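# Pull out the tray of the unbanded slide box

## Task

Draw the inner tray of the slide box that has no band out of its sleeve until it sticks out by several centimetres, and leave it resting there on its own; the farther out it ends up, the better, even if it falls short. The banded slide box must stay roughly in its original spot with its tray fully closed, otherwise the task fails. Anything that stays in place only because the robot is holding it does not count.

## Robot and tools

Robot: two arms, left_arm and right_arm, each with a two-finger parallel gripper. Bases in the scene frame: left_arm at (-0.028, +0.322, 0) m, quat_wxyz (+0.998, 0, 0, -0.063); right_arm at (+0.015, -0.262, 0) m, quat_wxyz (+0.995, 0, 0, +0.099). Scene frame: origin on the table top midway between the arms, +z up, +x out across the table, left_arm on the +y side. The arm names do not match image sides. Base plates and the metal frame behind the arms are fixed obstacles.

Gripper frame: fingers extend along the gripper's +z, and they open and close along its y axis. The reported end_effector_position is the point between the pads, roughly 1 cm short of the fingertips.

Command row (used by execute_actions and move): 14 numbers, each in [-1, 1], always all 14 even if one arm is idle. Order: dx, dy, dz, rx, ry, rz, opening for left_arm, then those 7 for right_arm. dx..rz are an offset, not a pose: a displacement and rotation of that gripper measured in the gripper's own axes, relative to its measured pose when the action (or move) begins. Scale: 1.0 = 0.6 m for dx, dy, dz and 180 degrees for the rotation; rx, ry, rz form a single rotation vector. Opening is absolute, not an offset: +1 fully open (0.094 m), -1 closed.

execute_actions(actions): a list of actions run one after another. Each action is a table of up to 15 rows; each row lasts one control step of 1/30 s, and if fewer than 15 rows are given the last row is repeated to fill the 15 steps. Every row in an action is measured from the same start pose of that action, not chained from the row before. For a call's first action, the start is the last pose reported in this scene. An empty list just returns state and images.

move(target, speed, blocking): target is one 14-number row as above, offsets taken from the last reported pose. Each gripper follows a straight line to its target; both arms finish together, in 0.5 to 10 s (cut off at 10 s). speed is the path top speed in m/s, 0.002 to 0.5, default 0.25; rotation is capped at twice that in rad/s. The gripper turns the short way. Paths ignore obstacles and the other arm; the real gripper lags, strays and may exceed speed, notably near full reach. Faster contact and targets set deeper past a surface both push harder. Openings are sent when the move starts. With blocking=false the result comes after 0.5 s while the arm keeps going; other actions and moves are refused until a result shows the move ended, so use wait or stop first. The result adds a move: line with the ending (done, off_target, moving, held, fault), each gripper's distance from its target, and limits (paced = the sent pose was clipped; held = a check blocked some steps, after which the arm may surge faster than speed). If only one arm is named, the other finished fine.

wait(seconds): 0 to 10; arms keep their last command, a running move continues, and it returns early if that move ends. stop(): brakes a running move; it needs room, more when fast; fingers continue. zoom_image(camera, region): region [x0, y0, x1, y1] in pixels of that camera's latest image, at most 504 by 504; cameras are cam_high, cam_low, cam_left_wrist, cam_right_wrist, all 504x504. read_manual(section) only returns URDF licence texts. finished_scene(scene): pass the current scene number; it ends the scene irreversibly and reports success.

Control behaviour: each step the commanded pose is clipped to within 70 mm and 16 degrees of the measured pose, then damped inverse kinematics drives the joints, favouring position over orientation. Large offsets may need several actions; after an action the arm only reaches its last clipped pose, so send the remainder next. Arms usually settle a centimetre or more off, mostly low, and repeated zero offsets let them sag. To hold an arm still, send the correction back to its desired pose in the first call of a reply and zeros afterwards, aiming higher if it still droops. Hand target lines show where the controller is currently steering. A pose unreachable line means a clearance check altered or blocked that arm's command. Printed hand positions can be off, more at long reach.

Results: a state line per arm with end_effector_position (m) and end_effector_quat_wxyz, joint positions (last value = finger opening in m), joint torques (offset, noisy, nonzero in free air), grip_measured on the command scale (may be off by about 1 mm), plus camera images and any changed calibration. To grip, command about 0.03 below grip_measured; less for a lighter hold. Finger force tops out near 50 to 62 N per pad, less on thin parts.

Avoid: knocking anything off the table; disturbing or opening the banded box; slamming or shoving hard; arms colliding or pressing each other; dropping or slipping. Brief external tugs or pushes may occur. Holding loads heats motors: MOTOR HOT appears from 85 °C, and at 100 °C an OVER-TEMPERATURE FAULT drops that arm. Any FAULT stop costs time. The simulation keeps running while replies are composed, with arms holding their last command. Release the tray before ending so it stays out by itself.

Each tool is called after "Request:" by a JSON object that holds its "fn" and its "kwargs".

## Session

Request:
{"fn": "execute_actions", "kwargs": {"actions": []}}

Scene clock: 0.00 s.
left_arm: end_effector_position=(+0.2705, +0.5772, +0.3391) grip_measured=+1.000 end_effector_quat_wxyz=(+0.045, -0.183, +0.867, +0.461) | right_arm: end_effector_position=(+0.5122, -0.8052, +0.2241) grip_measured=+1.000 end_effector_quat_wxyz=(+0.639, +0.634, +0.137, -0.413)
Joint positions: left_arm=[ 0.479  1.147  1.156 -1.246 -0.922  0.104  0.094] | right_arm=[-0.802  2.239  1.593  1.235  1.281  0.213  0.094]
Joint velocities: left_arm=[ 0.005 -0.005 -0.002 -0.012  0.022 -0.051  0.   ] | right_arm=[-0.015 -0.015  0.002 -0.017  0.022  0.022  0.   ]
Joint torques (N m, as the arm reports them, + toward a larger angle): no reading
Motor temperatures (°C, as the motors report them): left_arm=[23 24 23 21 24 23] | right_arm=[24 23 21 20 20 24]
Hand target (left_arm): +0.275, +0.579, +0.347; +0.053, -0.187, +0.865, +0.462
Hand target (right_arm): +0.515, -0.807, +0.227; +0.642, +0.634, +0.132, -0.411

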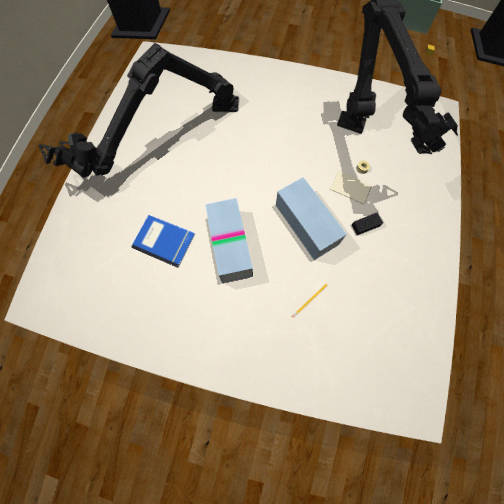

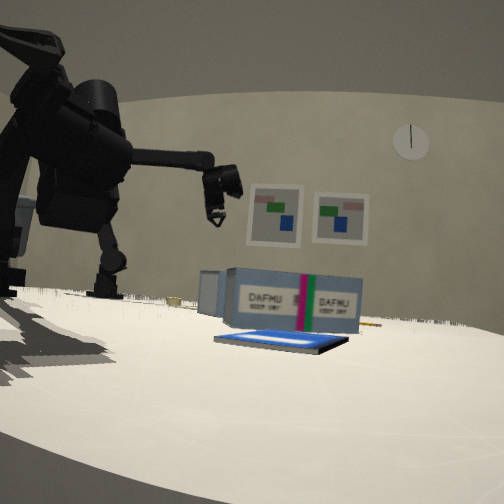

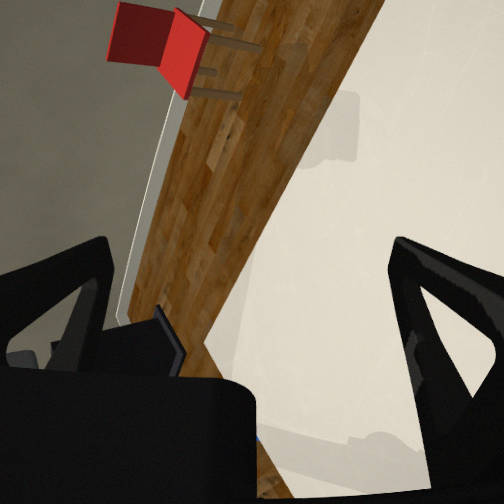

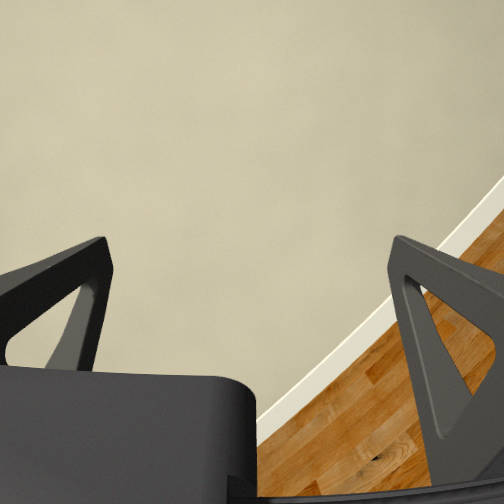

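Request:
{"fn": "zoom_image", "kwargs": {"camera": "cam_high", "region": [190, 150, 400, 300]}}

Request:
{"fn": "zoom_image", "kwargs": {"camera": "cam_low", "region": [160, 240, 400, 360]}}

Region (190, 150, 400, 300) of cam_high's 504x504 image, scaled by 2.400, with more detail than that image has; it fills the top 360 rows of this view, and the rest is white.

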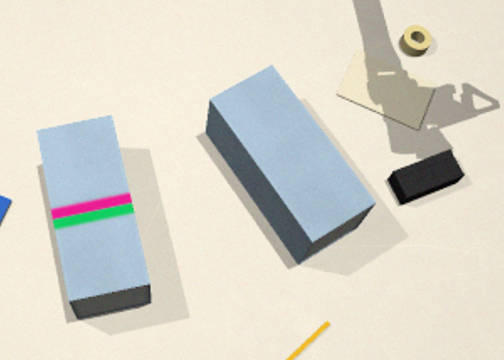

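Region (160, 240, 400, 360) of cam_low's 504x504 image, scaled by 2.100, with more detail than that image has.

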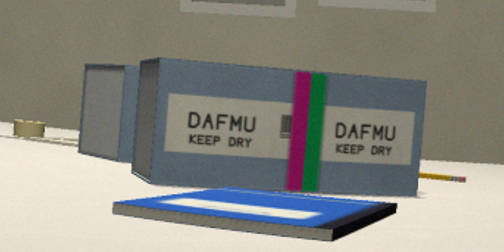

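Request:
{"fn": "move", "kwargs": {"target": [-0.2013,-0.6567,-0.3785,0.311,-0.0945,0.351,1, -0.2135,-0.08,-0.3167,-0.331,0.344,-0.281,-1], "speed": 0.35}}

Scene clock: 4.60 s.
left_arm: end_effector_position=(+0.5381, +0.2346, +0.1798) grip_measured=+1.000 end_effector_quat_wxyz=(-0.004, +0.374, +0.927, +0.001) | right_arm: end_effector_position=(+0.4563, -0.5705, +0.2263) grip_measured=-0.985 end_effector_quat_wxyz=(+0.469, +0.260, +0.831, -0.150)
Joint positions: left_arm=[-0.027  1.862  1.735 -1.451 -0.004  0.614  0.094] | right_arm=[-0.806  1.286  0.854 -0.109  0.005 -0.004  0.001]
Joint velocities: left_arm=[-0.005 -0.015  0.007  0.012  0.007  0.051  0.   ] | right_arm=[ 0.005 -0.005  0.002 -0.002 -0.007  0.007  0.   ]
Joint torques (N m, as the arm reports them, + toward a larger angle): left_arm=[ -0.54 -15.57  14.63  -0.28  -0.03   0.24] | right_arm=[ -0.77 -10.64  11.69   0.98  -0.12  -0.2 ]
Motor temperatures (°C, as the motors report them): left_arm=[23 24 26 21 24 23] | right_arm=[24 24 22 20 20 24]
Hand target (left_arm): +0.549, +0.227, +0.191; +0.006, +0.385, +0.923, +0.002
Hand target (right_arm): +0.460, -0.577, +0.244; +0.477, +0.254, +0.827, -0.158
Off the commanded pose (left_arm): 0.016 m, 1 deg.
Off the commanded pose (right_arm): 0.026 m, 1 deg.
move: off_target (left_arm, right_arm)
camera_calibration (this result's frames):
cam_left_wrist: T_world_to_cam=[[-0.692599, -0.721206, -0.0129693, 0.545571], [-0.581991, 0.548104, 0.600723, 0.0783499], [-0.426137, 0.423608, -0.799352, 0.399705], [0, 0, 0, 1]] pos_world=[0.59379, 0.181207, 0.279514]
cam_right_wrist: T_world_to_cam=[[-0.576138, -0.817336, -0.00513722, -0.197445], [-0.747927, 0.529726, -0.399995, 0.735685], [0.329651, -0.22661, -0.916503, 0.0494078], [0, 0, 0, 1]] pos_world=[0.420196, -0.539895, 0.338538]

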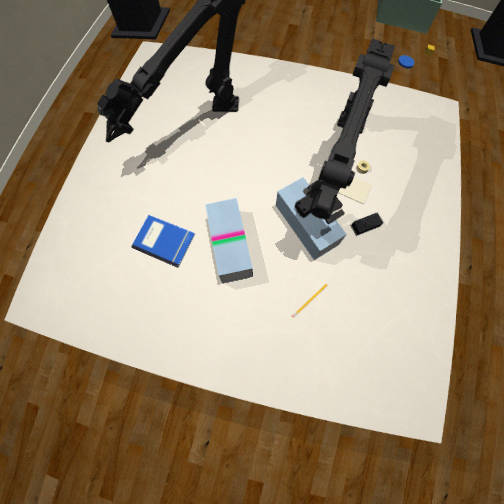

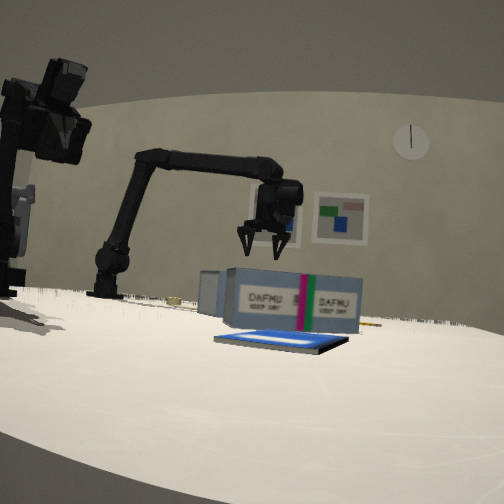

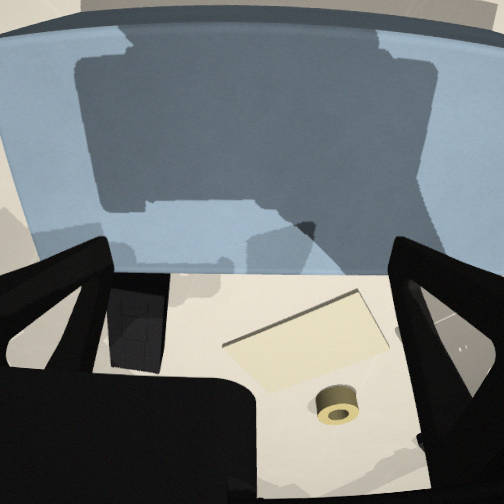

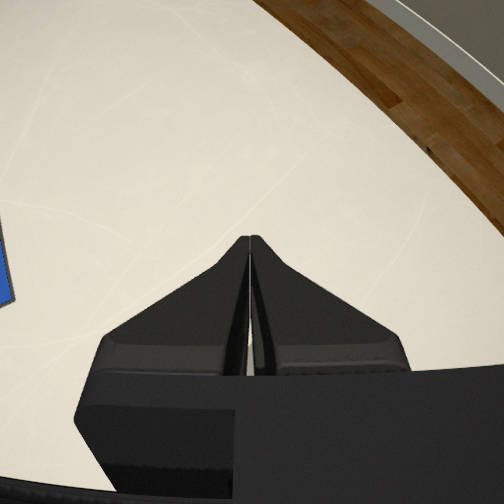

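Request:
{"fn": "move", "kwargs": {"target": [-0.02,0,0.06,0,0,0,1, 0.5867,0.6998,-0.4928,-0.415,-0.089,-0.162,-1], "speed": 0.3}}

Scene clock: 7.70 s.
left_arm: end_effector_position=(+0.5459, +0.2334, +0.1638) grip_measured=+1.000 end_effector_quat_wxyz=(+0.007, +0.375, +0.927, +0.004) | right_arm: end_effector_position=(+0.3365, +0.0137, +0.0635) grip_measured=-0.985 end_effector_quat_wxyz=(+0.569, -0.301, +0.729, +0.231)
Joint positions: left_arm=[-0.027  1.875  1.712 -1.393 -0.004  0.615  0.094] | right_arm=[ 0.469  1.665  0.253  1.163 -0.106 -0.033  0.001]
Joint velocities: left_arm=[-0.015  0.015  0.022  0.007  0.022 -0.022  0.   ] | right_arm=[ 0.005 -0.015  0.002  0.007  0.066 -0.125 -0.   ]
Joint torques (N m, as the arm reports them, + toward a larger angle): left_arm=[ -0.93 -14.37   9.22   1.16  -0.13   0.  ] | right_arm=[-0.14 -7.7   4.11  2.61  0.   -0.19]
Motor temperatures (°C, as the motors report them): left_arm=[23 25 26 21 24 23] | right_arm=[24 24 23 20 20 24]
Hand target (left_arm): +0.546, +0.227, +0.144; -0.004, +0.374, +0.927, +0.001
Hand target (right_arm): +0.342, +0.018, +0.071; +0.583, -0.303, +0.718, +0.230
Off the commanded pose (left_arm): 0.021 m, 1 deg.
Off the commanded pose (right_arm): 0.014 m, 2 deg.
move: off_target (left_arm, right_arm)
camera_calibration (this result's frames):
cam_left_wrist: T_world_to_cam=[[-0.693002, -0.720478, -0.0256905, 0.552027], [-0.594336, 0.550775, 0.586014, 0.101656], [-0.40806, 0.421377, -0.809894, 0.383155], [0, 0, 0, 1]] pos_world=[0.599324, 0.180281, 0.264925]
cam_right_wrist: T_world_to_cam=[[0.701717, -0.712434, -0.00546617, -0.221247], [-0.545019, -0.531847, -0.648146, 0.233436], [0.458854, 0.457795, -0.761496, 0.00934739], [0, 0, 0, 1]] pos_world=[0.27819, -0.0377508, 0.157209]

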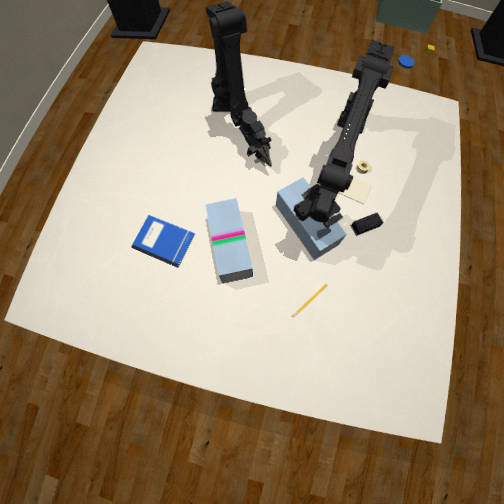

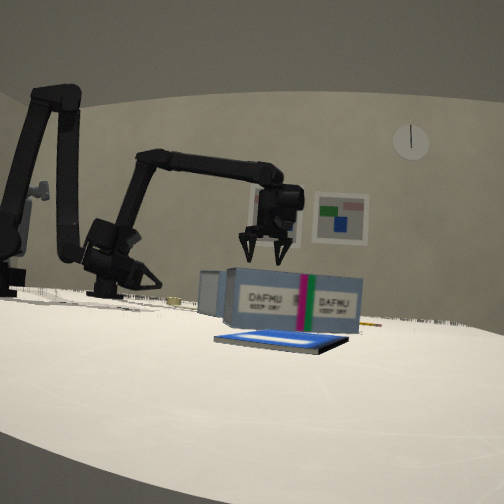

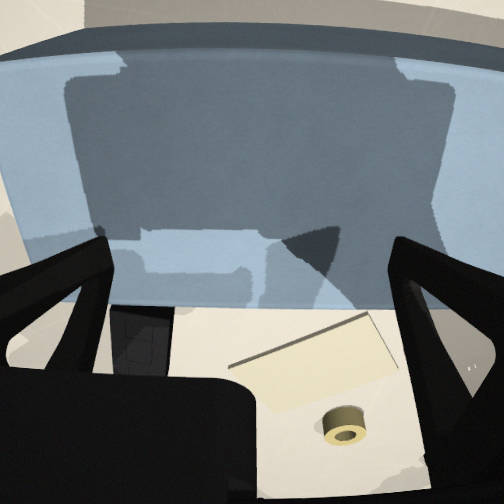

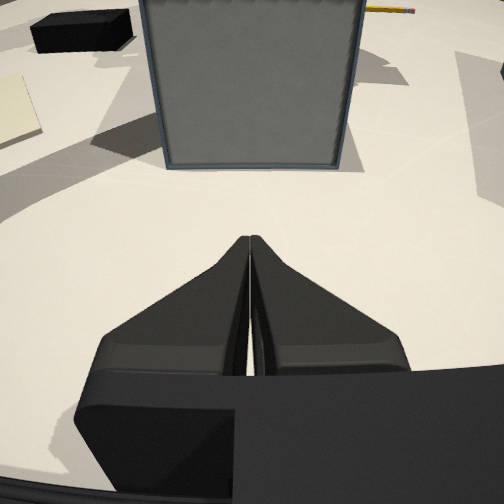

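Request:
{"fn": "move", "kwargs": {"target": [0,0,0.105,0,0,0,1, -0.014,0,0.16,0,0,0,-1], "speed": 0.08}}

Scene clock: 9.73 s.
left_arm: end_effector_position=(+0.5469, +0.2332, +0.1307) grip_measured=+1.000 end_effector_quat_wxyz=(+0.021, +0.375, +0.927, +0.007) | right_arm: end_effector_position=(+0.4007, +0.0748, +0.0553) grip_measured=-0.985 end_effector_quat_wxyz=(+0.576, -0.301, +0.725, +0.229)
Joint positions: left_arm=[-0.027  1.877  1.626 -1.275 -0.003  0.616  0.094] | right_arm=[ 0.495  1.809  0.492  1.082 -0.077 -0.033  0.001]
Joint velocities: left_arm=[-0.015 -0.024 -0.022  0.002 -0.051 -0.066  0.   ] | right_arm=[ 0.005 -0.005 -0.007 -0.002  0.051 -0.007  0.002]
Joint torques (N m, as the arm reports them, + toward a larger angle): left_arm=[  0.   -14.14   8.09   1.83  -0.14   0.12] | right_arm=[  0.56 -10.38   5.34   1.14   0.09   0.  ]
Motor temperatures (°C, as the motors report them): left_arm=[23 25 26 21 24 23] | right_arm=[24 24 23 20 20 24]
Hand target (left_arm): +0.546, +0.234, +0.101; +0.007, +0.375, +0.927, +0.004
Hand target (right_arm): +0.404, +0.081, +0.050; +0.570, -0.301, +0.729, +0.231
Off the commanded pose (left_arm): 0.030 m, 2 deg.
Off the commanded pose (right_arm): 0.010 m, 1 deg.
move: off_target (left_arm)
camera_calibration (this result's frames):
cam_left_wrist: T_world_to_cam=[[-0.6923, -0.720371, -0.0422719, 0.553507], [-0.610807, 0.5538, 0.56588, 0.132767], [-0.384233, 0.417579, -0.823403, 0.346474], [0, 0, 0, 1]] pos_world=[0.597415, 0.180523, 0.233555]
cam_right_wrist: T_world_to_cam=[[0.700164, -0.713977, 0.00277526, -0.222497], [-0.536362, -0.528542, -0.657996, 0.292516], [0.471261, 0.459216, -0.753016, -0.059867], [0, 0, 0, 1]] pos_world=[0.340891, 0.0232412, 0.148011]

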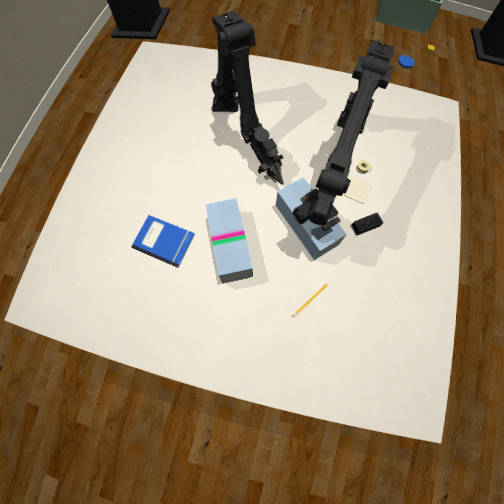

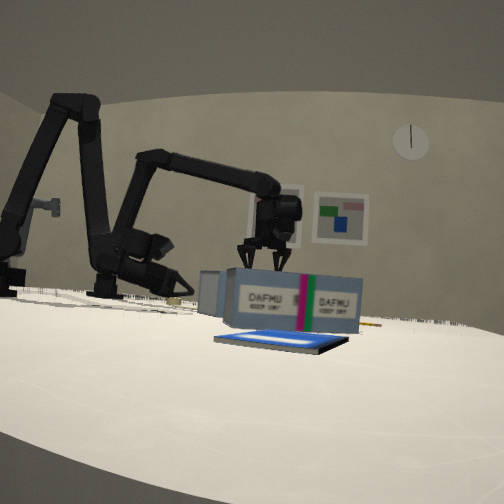

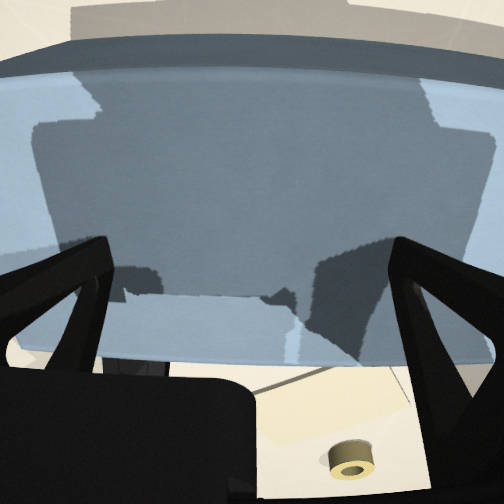

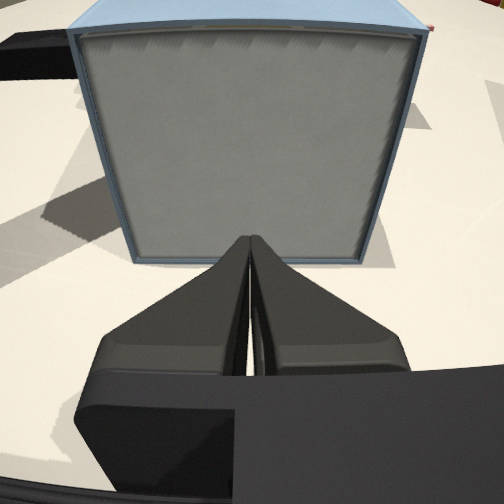

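Request:
{"fn": "move", "kwargs": {"target": [0,0,0.08,0,0,0,1, 0.025,0,0.015,0,0,0,-1], "speed": 0.05}}

Scene clock: 11.07 s.
left_arm: end_effector_position=(+0.5468, +0.2330, +0.1314) grip_measured=+1.000 end_effector_quat_wxyz=(+0.044, +0.376, +0.925, +0.012) | right_arm: end_effector_position=(+0.3984, +0.0729, +0.0351) grip_measured=-0.985 end_effector_quat_wxyz=(+0.565, -0.304, +0.733, +0.226)
Joint positions: left_arm=[-0.027  1.848  1.583 -1.216 -0.002  0.619  0.094] | right_arm=[ 0.495  1.864  0.492  1.109 -0.077 -0.033  0.001]
Joint velocities: left_arm=[-0.005 -0.005  0.007  0.002 -0.037  0.051  0.   ] | right_arm=[-0.005 -0.024 -0.007  0.007 -0.007  0.007  0.001]
Joint torques (N m, as the arm reports them, + toward a larger angle): left_arm=[  0.23 -12.11   7.32   2.68  -0.16   0.05] | right_arm=[  0.06 -10.44   4.85   2.68   0.02  -0.05]
Motor temperatures (°C, as the motors report them): left_arm=[23 25 26 21 24 23] | right_arm=[24 24 23 20 20 24]
Hand target (left_arm): +0.546, +0.234, +0.085; +0.021, +0.375, +0.927, +0.007
Hand target (right_arm): +0.405, +0.079, +0.039; +0.575, -0.301, +0.725, +0.229
Off the commanded pose (left_arm): 0.049 m, 3 deg.
Off the commanded pose (right_arm): 0.009 m, 2 deg.
move: off_target (left_arm)
camera_calibration (this result's frames):
cam_left_wrist: T_world_to_cam=[[-0.692363, -0.718374, -0.0676125, 0.55619], [-0.633445, 0.560277, 0.533701, 0.147447], [-0.345516, 0.412344, -0.842966, 0.329686], [0, 0, 0, 1]] pos_world=[0.592396, 0.180998, 0.236827]
cam_right_wrist: T_world_to_cam=[[0.700198, -0.713948, 0.000512337, -0.222129], [-0.550044, -0.539908, -0.637142, 0.282509], [0.455163, 0.445844, -0.770746, -0.0650933], [0, 0, 0, 1]] pos_world=[0.340555, 0.0229616, 0.129942]

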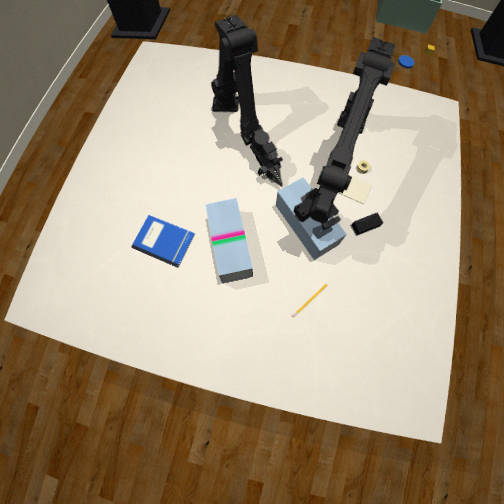

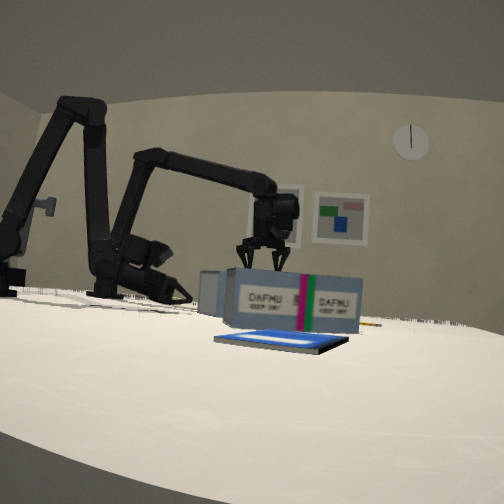

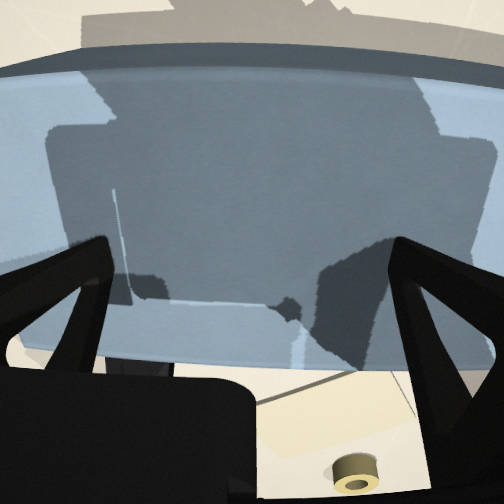

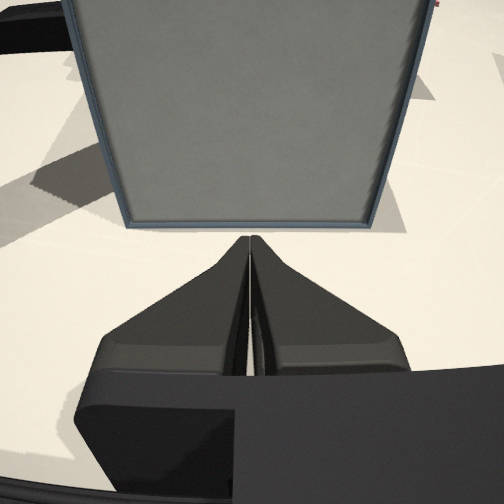

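Request:
{"fn": "execute_actions", "kwargs": {"actions": [[[0,0,0.08,0.011,0.026,0,1,-0.01,0,0.02,0,0,0,-1],[0,0,0.08,0.011,0.026,0,1,-0.01,0,0.02,0,0,0,-1],[0,0,0.08,0.011,0.026,0,1,-0.01,0,0.02,0,0,0,-1],[0,0,0.08,0.011,0.026,0,1,-0.01,0,0.02,0,0,0,-1],[0,0,0.08,0.011,0.026,0,1,-0.02,0,0.04,0,0,0,-1]],[[0,0,0.08,0.011,0.026,0,1,-0.02,0,0.04,0,0,0,-1]],[[0,0,0.08,0.011,0.026,0,1,-0.02,0,0.04,0,0,0,-1]],[[0,0,0.08,0.011,0.026,0,1,-0.02,0,0.04,0,0,0,-1]]]}}

Scene clock: 13.27 s.
left_arm: end_effector_position=(+0.5544, +0.2390, +0.1328) grip_measured=+1.000 end_effector_quat_wxyz=(+0.040, +0.375, +0.926, +0.030) | right_arm: end_effector_position=(+0.4435, +0.1068, +0.0451) grip_measured=-0.985 end_effector_quat_wxyz=(+0.557, -0.302, +0.743, +0.217)
Joint positions: left_arm=[-0.026  1.864  1.61  -1.226 -0.04   0.619  0.094] | right_arm=[ 0.495  1.864  0.65   0.924 -0.061 -0.033  0.001]
Joint velocities: left_arm=[ 0.005 -0.015  0.007  0.002 -0.022  0.007  0.   ] | right_arm=[-0.005  0.005  0.002 -0.012 -0.037 -0.051 -0.   ]
Joint torques (N m, as the arm reports them, + toward a larger angle): left_arm=[ -0.26 -10.71  10.25   0.23  -0.01   0.06] | right_arm=[  0.39 -12.58   8.37   0.92  -0.02  -0.05]
Motor temperatures (°C, as the motors report them): left_arm=[23 25 27 21 24 23] | right_arm=[24 24 23 20 20 24]
Hand target (left_arm): +0.550, +0.236, +0.086; -0.005, +0.375, +0.927, +0.018
Hand target (right_arm): +0.455, +0.121, +0.052; +0.562, -0.302, +0.738, +0.221
Off the commanded pose (left_arm): 0.049 m, 5 deg.
Off the commanded pose (right_arm): 0.020 m, 1 deg.
camera_calibration (this result's frames):
cam_left_wrist: T_world_to_cam=[[-0.688583, -0.718451, -0.0983941, 0.567876], [-0.639398, 0.537524, 0.549762, 0.154749], [-0.342088, 0.44147, -0.829506, 0.320375], [0, 0, 0, 1]] pos_world=[0.599572, 0.183375, 0.236553]
cam_right_wrist: T_world_to_cam=[[0.689141, -0.724622, 0.00282018, -0.223572], [-0.569885, -0.544376, -0.615537, 0.340238], [0.447567, 0.422584, -0.788103, -0.0863596], [0, 0, 0, 1]] pos_world=[0.386621, 0.0597067, 0.141999]

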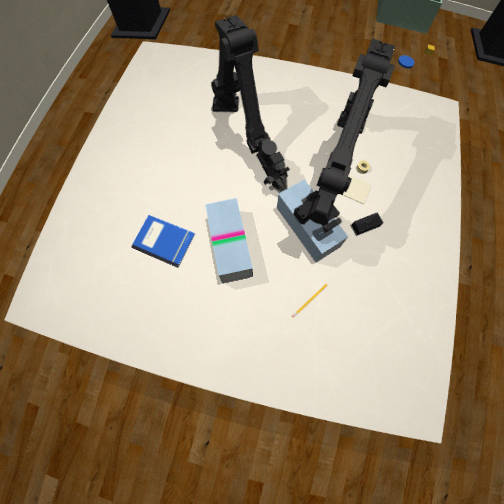

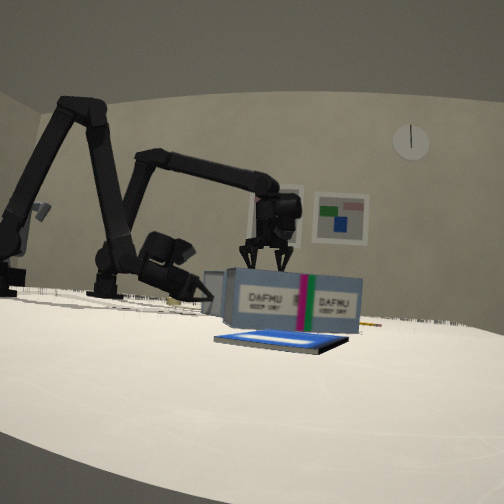

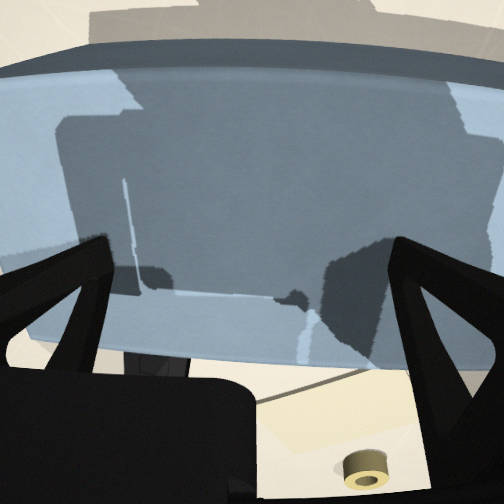

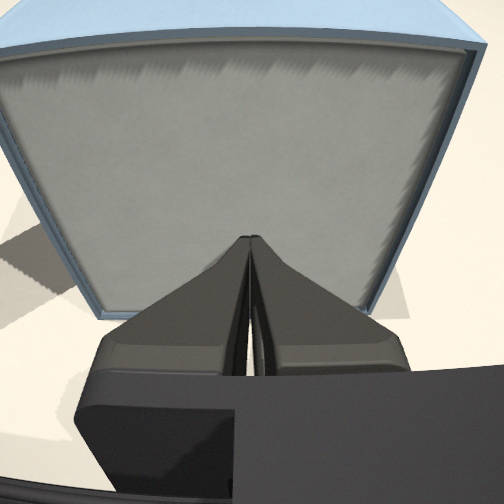

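Request:
{"fn": "execute_actions", "kwargs": {"actions": [[[0,-0.04,0.1,0.02,0.026,0,1,-0.012,0.025,0.03,0,-0.01,0,-1]],[[0,-0.05,0.1,0.02,0.026,0,1,-0.014,0.02,0.045,0,0,0,-1]],[[0,-0.05,0.1,0.02,0.026,0,1,-0.014,0.02,0.045,0,0,0,-1]]]}}

Scene clock: 14.87 s.
left_arm: end_effector_position=(+0.5554, +0.2419, +0.1329) grip_measured=+1.000 end_effector_quat_wxyz=(+0.039, +0.361, +0.931, +0.038) | right_arm: end_effector_position=(+0.4491, +0.1205, +0.0435) grip_measured=-0.986 end_effector_quat_wxyz=(+0.561, -0.289, +0.753, +0.184)
Joint positions: left_arm=[-0.026  1.864  1.609 -1.223 -0.058  0.59   0.094] | right_arm=[ 0.541  1.874  0.691  0.877  0.052 -0.033  0.001]
Joint velocities: left_arm=[-0.005  0.015  0.002  0.012  0.007  0.037  0.   ] | right_arm=[-0.005 -0.015 -0.007  0.012 -0.051  0.051 -0.001]
Joint torques (N m, as the arm reports them, + toward a larger angle): left_arm=[ -2.67 -11.53   6.23   1.36   0.28  -0.17] | right_arm=[  1.4  -11.49   9.24   0.97  -0.22   0.01]
Motor temperatures (°C, as the motors report them): left_arm=[23 25 27 21 24 23] | right_arm=[24 24 23 20 20 24]
Hand target (left_arm): +0.537, +0.223, +0.074; -0.011, +0.365, +0.931, +0.021
Hand target (right_arm): +0.457, +0.142, +0.044; +0.561, -0.293, +0.749, +0.195
Off the commanded pose (left_arm): 0.068 m, 6 deg.
Off the commanded pose (right_arm): 0.024 m, 1 deg.
camera_calibration (this result's frames):
cam_left_wrist: T_world_to_cam=[[-0.665717, -0.737574, -0.113161, 0.564623], [-0.658854, 0.509794, 0.553192, 0.170863], [-0.350331, 0.442826, -0.825332, 0.323187], [0, 0, 0, 1]] pos_world=[0.601675, 0.18623, 0.23611]
cam_right_wrist: T_world_to_cam=[[0.642351, -0.76557, 0.0358841, -0.192944], [-0.597693, -0.529703, -0.601812, 0.360071], [0.479737, 0.365127, -0.797831, -0.103022], [0, 0, 0, 1]] pos_world=[0.388574, 0.0806347, 0.141425]

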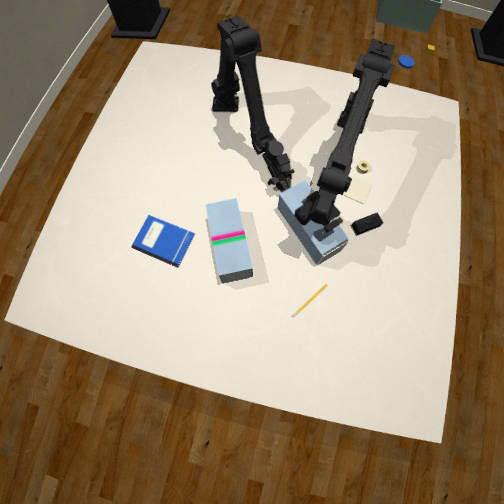

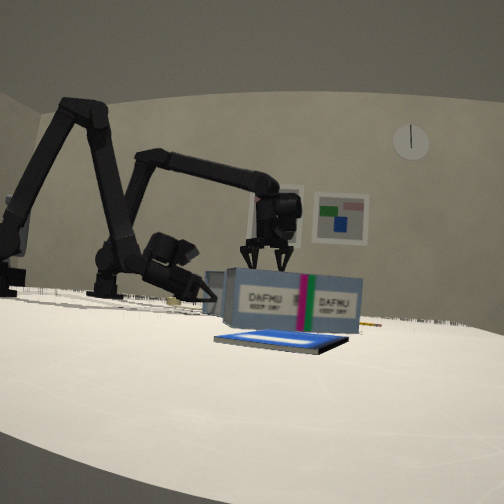

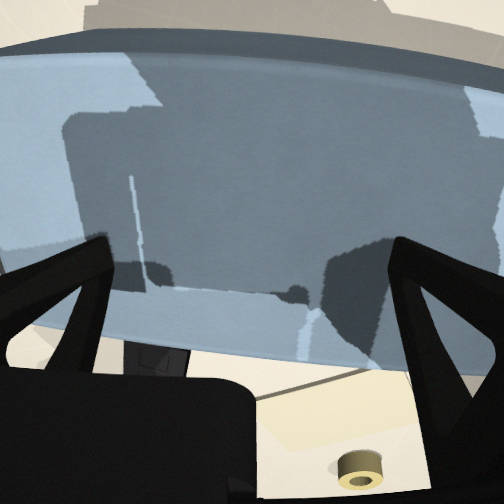

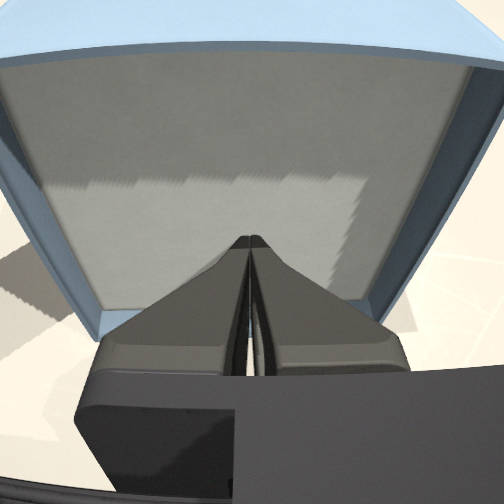

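Request:
{"fn": "execute_actions", "kwargs": {"actions": [[[0,-0.05,0.1,0.02,0.026,0,1,-0.014,0.012,0.055,-0.03,-0.01,0,-1]],[[0,-0.05,0.1,0.02,0.026,0,1,-0.014,0.012,0.055,-0.02,-0.01,0,-1]],[[0,-0.05,0.1,0.02,0.026,0,1,-0.014,0.012,0.055,-0.015,0,0,-1]]]}}

Scene clock: 16.53 s.
left_arm: end_effector_position=(+0.5582, +0.2473, +0.1343) grip_measured=+1.000 end_effector_quat_wxyz=(+0.041, +0.348, +0.935, +0.054) | right_arm: end_effector_position=(+0.4714, +0.1573, +0.0420) grip_measured=-0.986 end_effector_quat_wxyz=(+0.543, -0.329, +0.730, +0.252)
Joint positions: left_arm=[-0.026  1.862  1.609 -1.215 -0.09   0.566  0.094] | right_arm=[ 0.505  1.945  0.811  0.843 -0.147 -0.033  0.001]
Joint velocities: left_arm=[-0.015  0.005 -0.007  0.002 -0.022 -0.007  0.   ] | right_arm=[-0.005 -0.015 -0.022 -0.012 -0.022 -0.022 -0.   ]
Joint torques (N m, as the arm reports them, + toward a larger angle): left_arm=[ -2.58 -11.31   6.48   1.25   0.49  -0.2 ] | right_arm=[  0.93 -12.87   9.88   0.93  -0.45  -0.05]
Motor temperatures (°C, as the motors report them): left_arm=[23 25 27 21 24 23] | right_arm=[24 24 23 20 20 24]
Hand target (left_arm): +0.540, +0.229, +0.074; -0.009, +0.351, +0.936, +0.035
Hand target (right_arm): +0.481, +0.177, +0.042; +0.543, -0.335, +0.725, +0.261
Off the commanded pose (left_arm): 0.068 m, 6 deg.
Off the commanded pose (right_arm): 0.023 m, 1 deg.
camera_calibration (this result's frames):
cam_left_wrist: T_world_to_cam=[[-0.643025, -0.752212, -0.143858, 0.565652], [-0.681224, 0.475964, 0.55623, 0.189577], [-0.349932, 0.455669, -0.818482, 0.318661], [0, 0, 0, 1]] pos_world=[0.604382, 0.190055, 0.236744]
cam_right_wrist: T_world_to_cam=[[0.752996, -0.657669, -0.0216415, -0.245785], [-0.527575, -0.583735, -0.617186, 0.368136], [0.393272, 0.476156, -0.786519, -0.105552], [0, 0, 0, 1]] pos_world=[0.420805, 0.103508, 0.13887]

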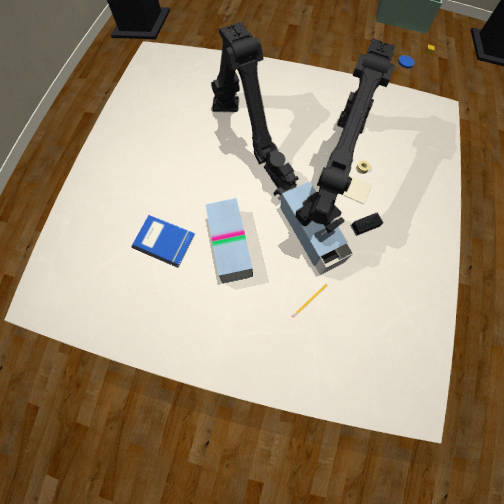

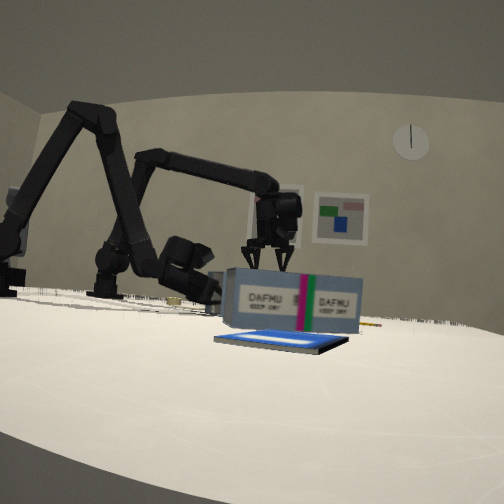

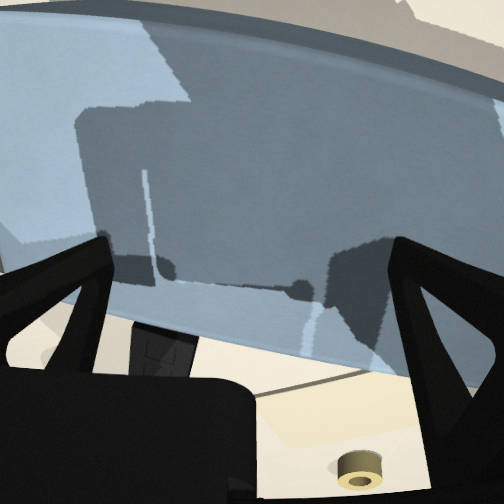

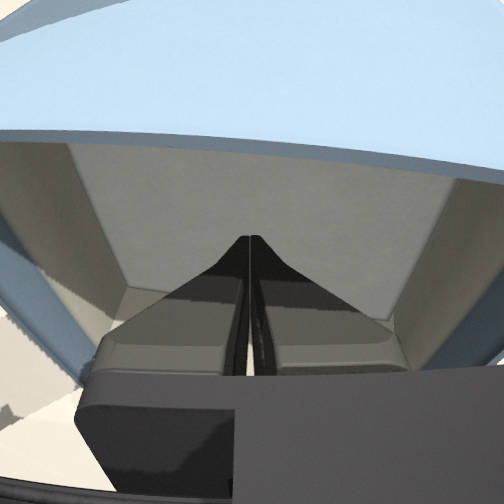

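Request:
{"fn": "execute_actions", "kwargs": {"actions": [[[0,-0.05,0.1,0.02,0.026,0,1,-0.014,0,0.055,0.015,-0.015,0,-1]],[[0,-0.05,0.1,0.02,0.026,0,1,-0.014,0,0.055,0.005,-0.015,0,-1]]]}}

Request:
{"fn": "zoom_image", "kwargs": {"camera": "cam_high", "region": [250, 150, 400, 300]}}

Scene clock: 17.63 s.
left_arm: end_effector_position=(+0.5592, +0.2483, +0.1347) grip_measured=+1.000 end_effector_quat_wxyz=(+0.043, +0.337, +0.939, +0.058) | right_arm: end_effector_position=(+0.4953, +0.1757, +0.0416) grip_measured=-0.986 end_effector_quat_wxyz=(+0.572, -0.307, +0.725, +0.228)
Joint positions: left_arm=[-0.026  1.862  1.609 -1.212 -0.097  0.543  0.094] | right_arm=[ 0.528  2.009  0.891  0.875 -0.052 -0.033  0.001]
Joint velocities: left_arm=[-0.015 -0.005 -0.007  0.002 -0.022 -0.037  0.   ] | right_arm=[-0.005 -0.005  0.007 -0.027  0.022 -0.022 -0.002]
Joint torques (N m, as the arm reports them, + toward a larger angle): left_arm=[ -2.57 -11.37   6.7    1.27   0.24  -0.16] | right_arm=[  0.43 -13.57   9.21   2.13   0.11  -0.01]
Motor temperatures (°C, as the motors report them): left_arm=[23 25 27 21 24 23] | right_arm=[24 24 24 20 20 24]
Hand target (left_arm): +0.543, +0.232, +0.075; -0.007, +0.340, +0.939, +0.042
Hand target (right_arm): +0.506, +0.190, +0.042; +0.581, -0.303, +0.719, +0.234
Off the commanded pose (left_arm): 0.067 m, 6 deg.
Off the commanded pose (right_arm): 0.019 m, 1 deg.
camera_calibration (this result's frames):
cam_left_wrist: T_world_to_cam=[[-0.624598, -0.766273, -0.150674, 0.561236], [-0.695585, 0.458163, 0.553397, 0.202361], [-0.35502, 0.450457, -0.819176, 0.323107], [0, 0, 0, 1]] pos_world=[0.606016, 0.1918, 0.237259]
cam_right_wrist: T_world_to_cam=[[0.706117, -0.708047, 0.00825587, -0.220869], [-0.533293, -0.539438, -0.651617, 0.387629], [0.465829, 0.455715, -0.758503, -0.157584], [0, 0, 0, 1]] pos_world=[0.436087, 0.124529, 0.134881]

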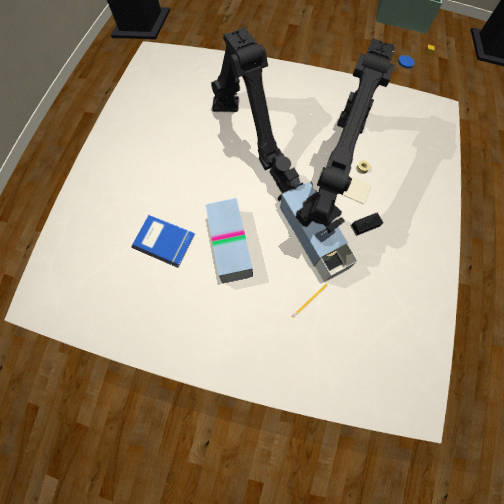

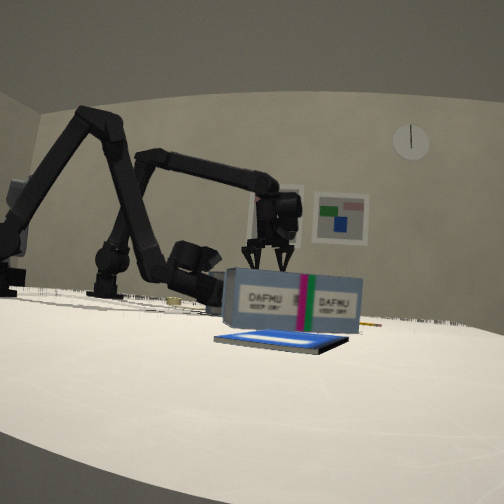

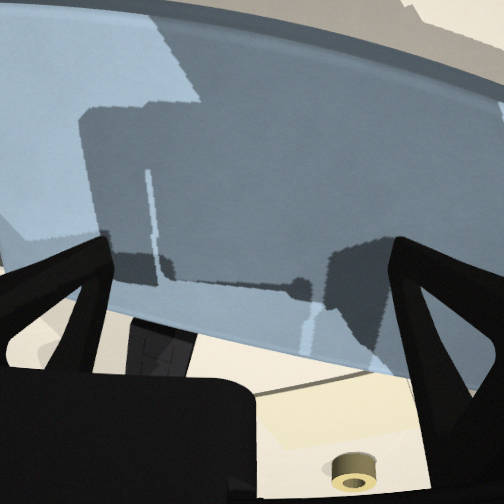

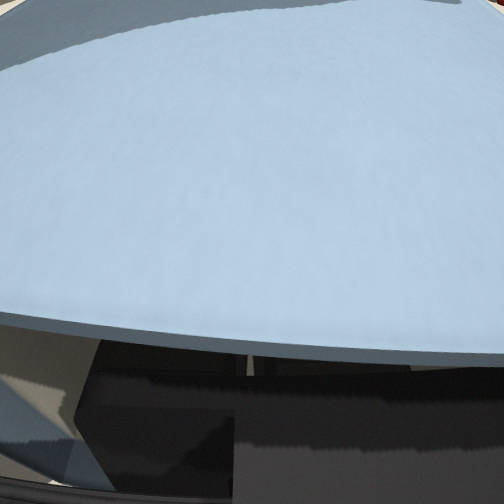

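Region (250, 150, 400, 300) of cam_high's 504x504 image, scaled by 3.360, with more detail than that image has.

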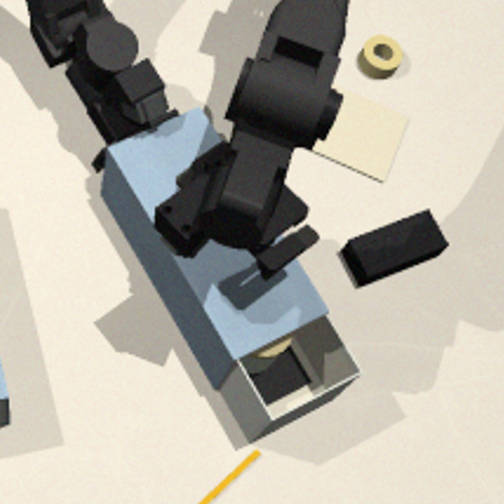

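Request:
{"fn": "execute_actions", "kwargs": {"actions": [[[0,-0.05,0.1,0.02,0.026,0,1,-0.012,0,0.045,0.01,-0.03,0,-1]],[[0,-0.05,0.1,0.02,0.026,0,1,-0.01,0,0.04,0,-0.02,0,-1]]]}}

Request:
{"fn": "zoom_image", "kwargs": {"camera": "cam_high", "region": [250, 150, 400, 300]}}

Scene clock: 18.80 s.
left_arm: end_effector_position=(+0.5595, +0.2486, +0.1348) grip_measured=+1.000 end_effector_quat_wxyz=(+0.044, +0.329, +0.942, +0.058) | right_arm: end_effector_position=(+0.5079, +0.1848, +0.0396) grip_measured=-0.986 end_effector_quat_wxyz=(+0.611, -0.287, +0.701, +0.229)
Joint positions: left_arm=[-0.026  1.862  1.609 -1.21  -0.098  0.526  0.094] | right_arm=[ 0.536  2.088  0.931  1.009 -0.013 -0.033  0.001]
Joint velocities: left_arm=[ 0.005  0.015  0.002 -0.002  0.066 -0.095  0.   ] | right_arm=[ 0.015 -0.015  0.007 -0.002 -0.022  0.022  0.   ]
Joint torques (N m, as the arm reports them, + toward a larger angle): left_arm=[ -2.41 -10.87   6.85   1.31   0.28  -0.21] | right_arm=[ -0.05 -14.64   9.1    2.17  -0.04  -0.04]
Motor temperatures (°C, as the motors report them): left_arm=[23 25 27 21 24 23] | right_arm=[24 24 24 20 20 24]
Hand target (left_arm): +0.544, +0.232, +0.075; -0.006, +0.331, +0.943, +0.043
Hand target (right_arm): +0.520, +0.197, +0.042; +0.622, -0.284, +0.691, +0.234
Off the commanded pose (left_arm): 0.067 m, 6 deg.
Off the commanded pose (right_arm): 0.018 m, 2 deg.
camera_calibration (this result's frames):
cam_left_wrist: T_world_to_cam=[[-0.610612, -0.777185, -0.152103, 0.556742], [-0.705087, 0.446084, 0.551236, 0.211033], [-0.360562, 0.443838, -0.820368, 0.328052], [0, 0, 0, 1]] pos_world=[0.607033, 0.192952, 0.237477]
cam_right_wrist: T_world_to_cam=[[0.683081, -0.730084, 0.0194206, -0.208021], [-0.497104, -0.484253, -0.719991, 0.372099], [0.535059, 0.482158, -0.693712, -0.211671], [0, 0, 0, 1]] pos_world=[0.440323, 0.130376, 0.125109]

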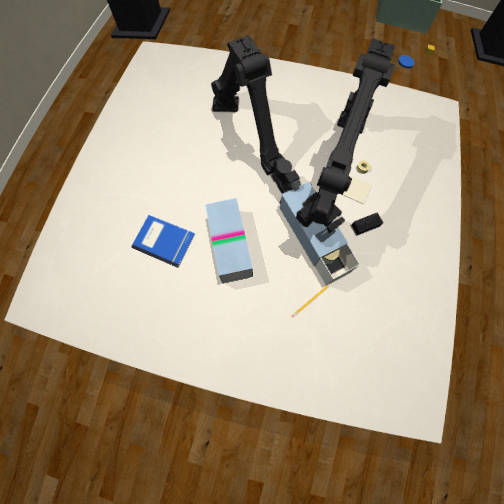

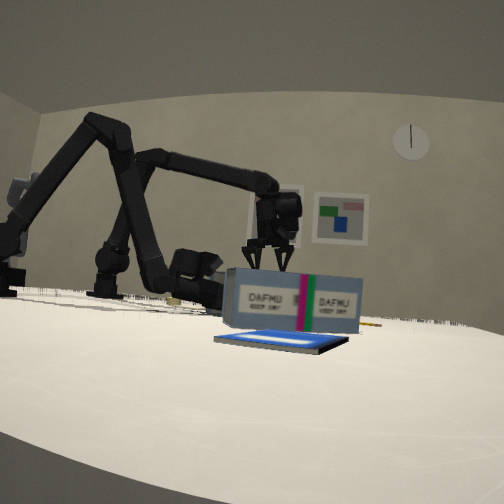

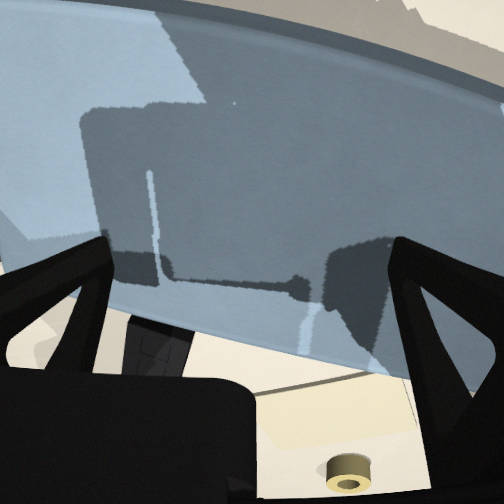

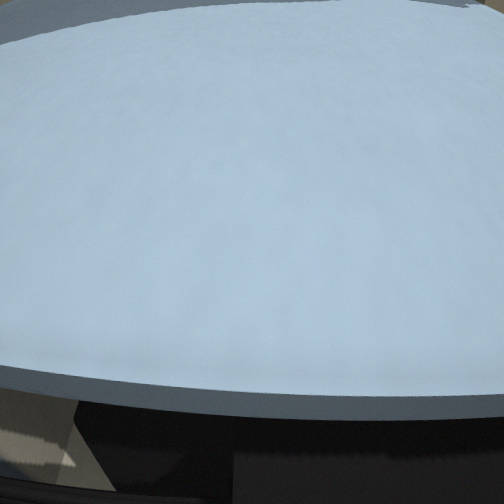

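Region (250, 150, 400, 300) of cam_high's 504x504 image, scaled by 3.360, with more detail than that image has.

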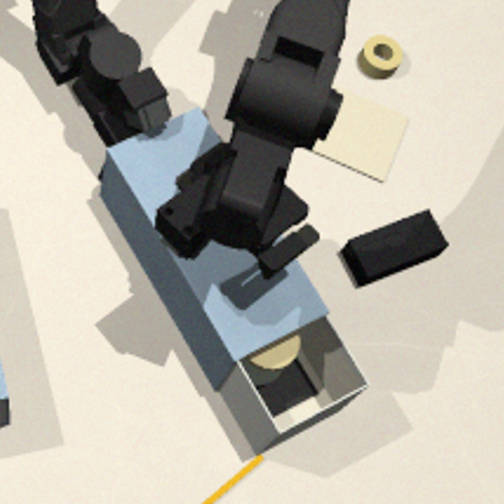

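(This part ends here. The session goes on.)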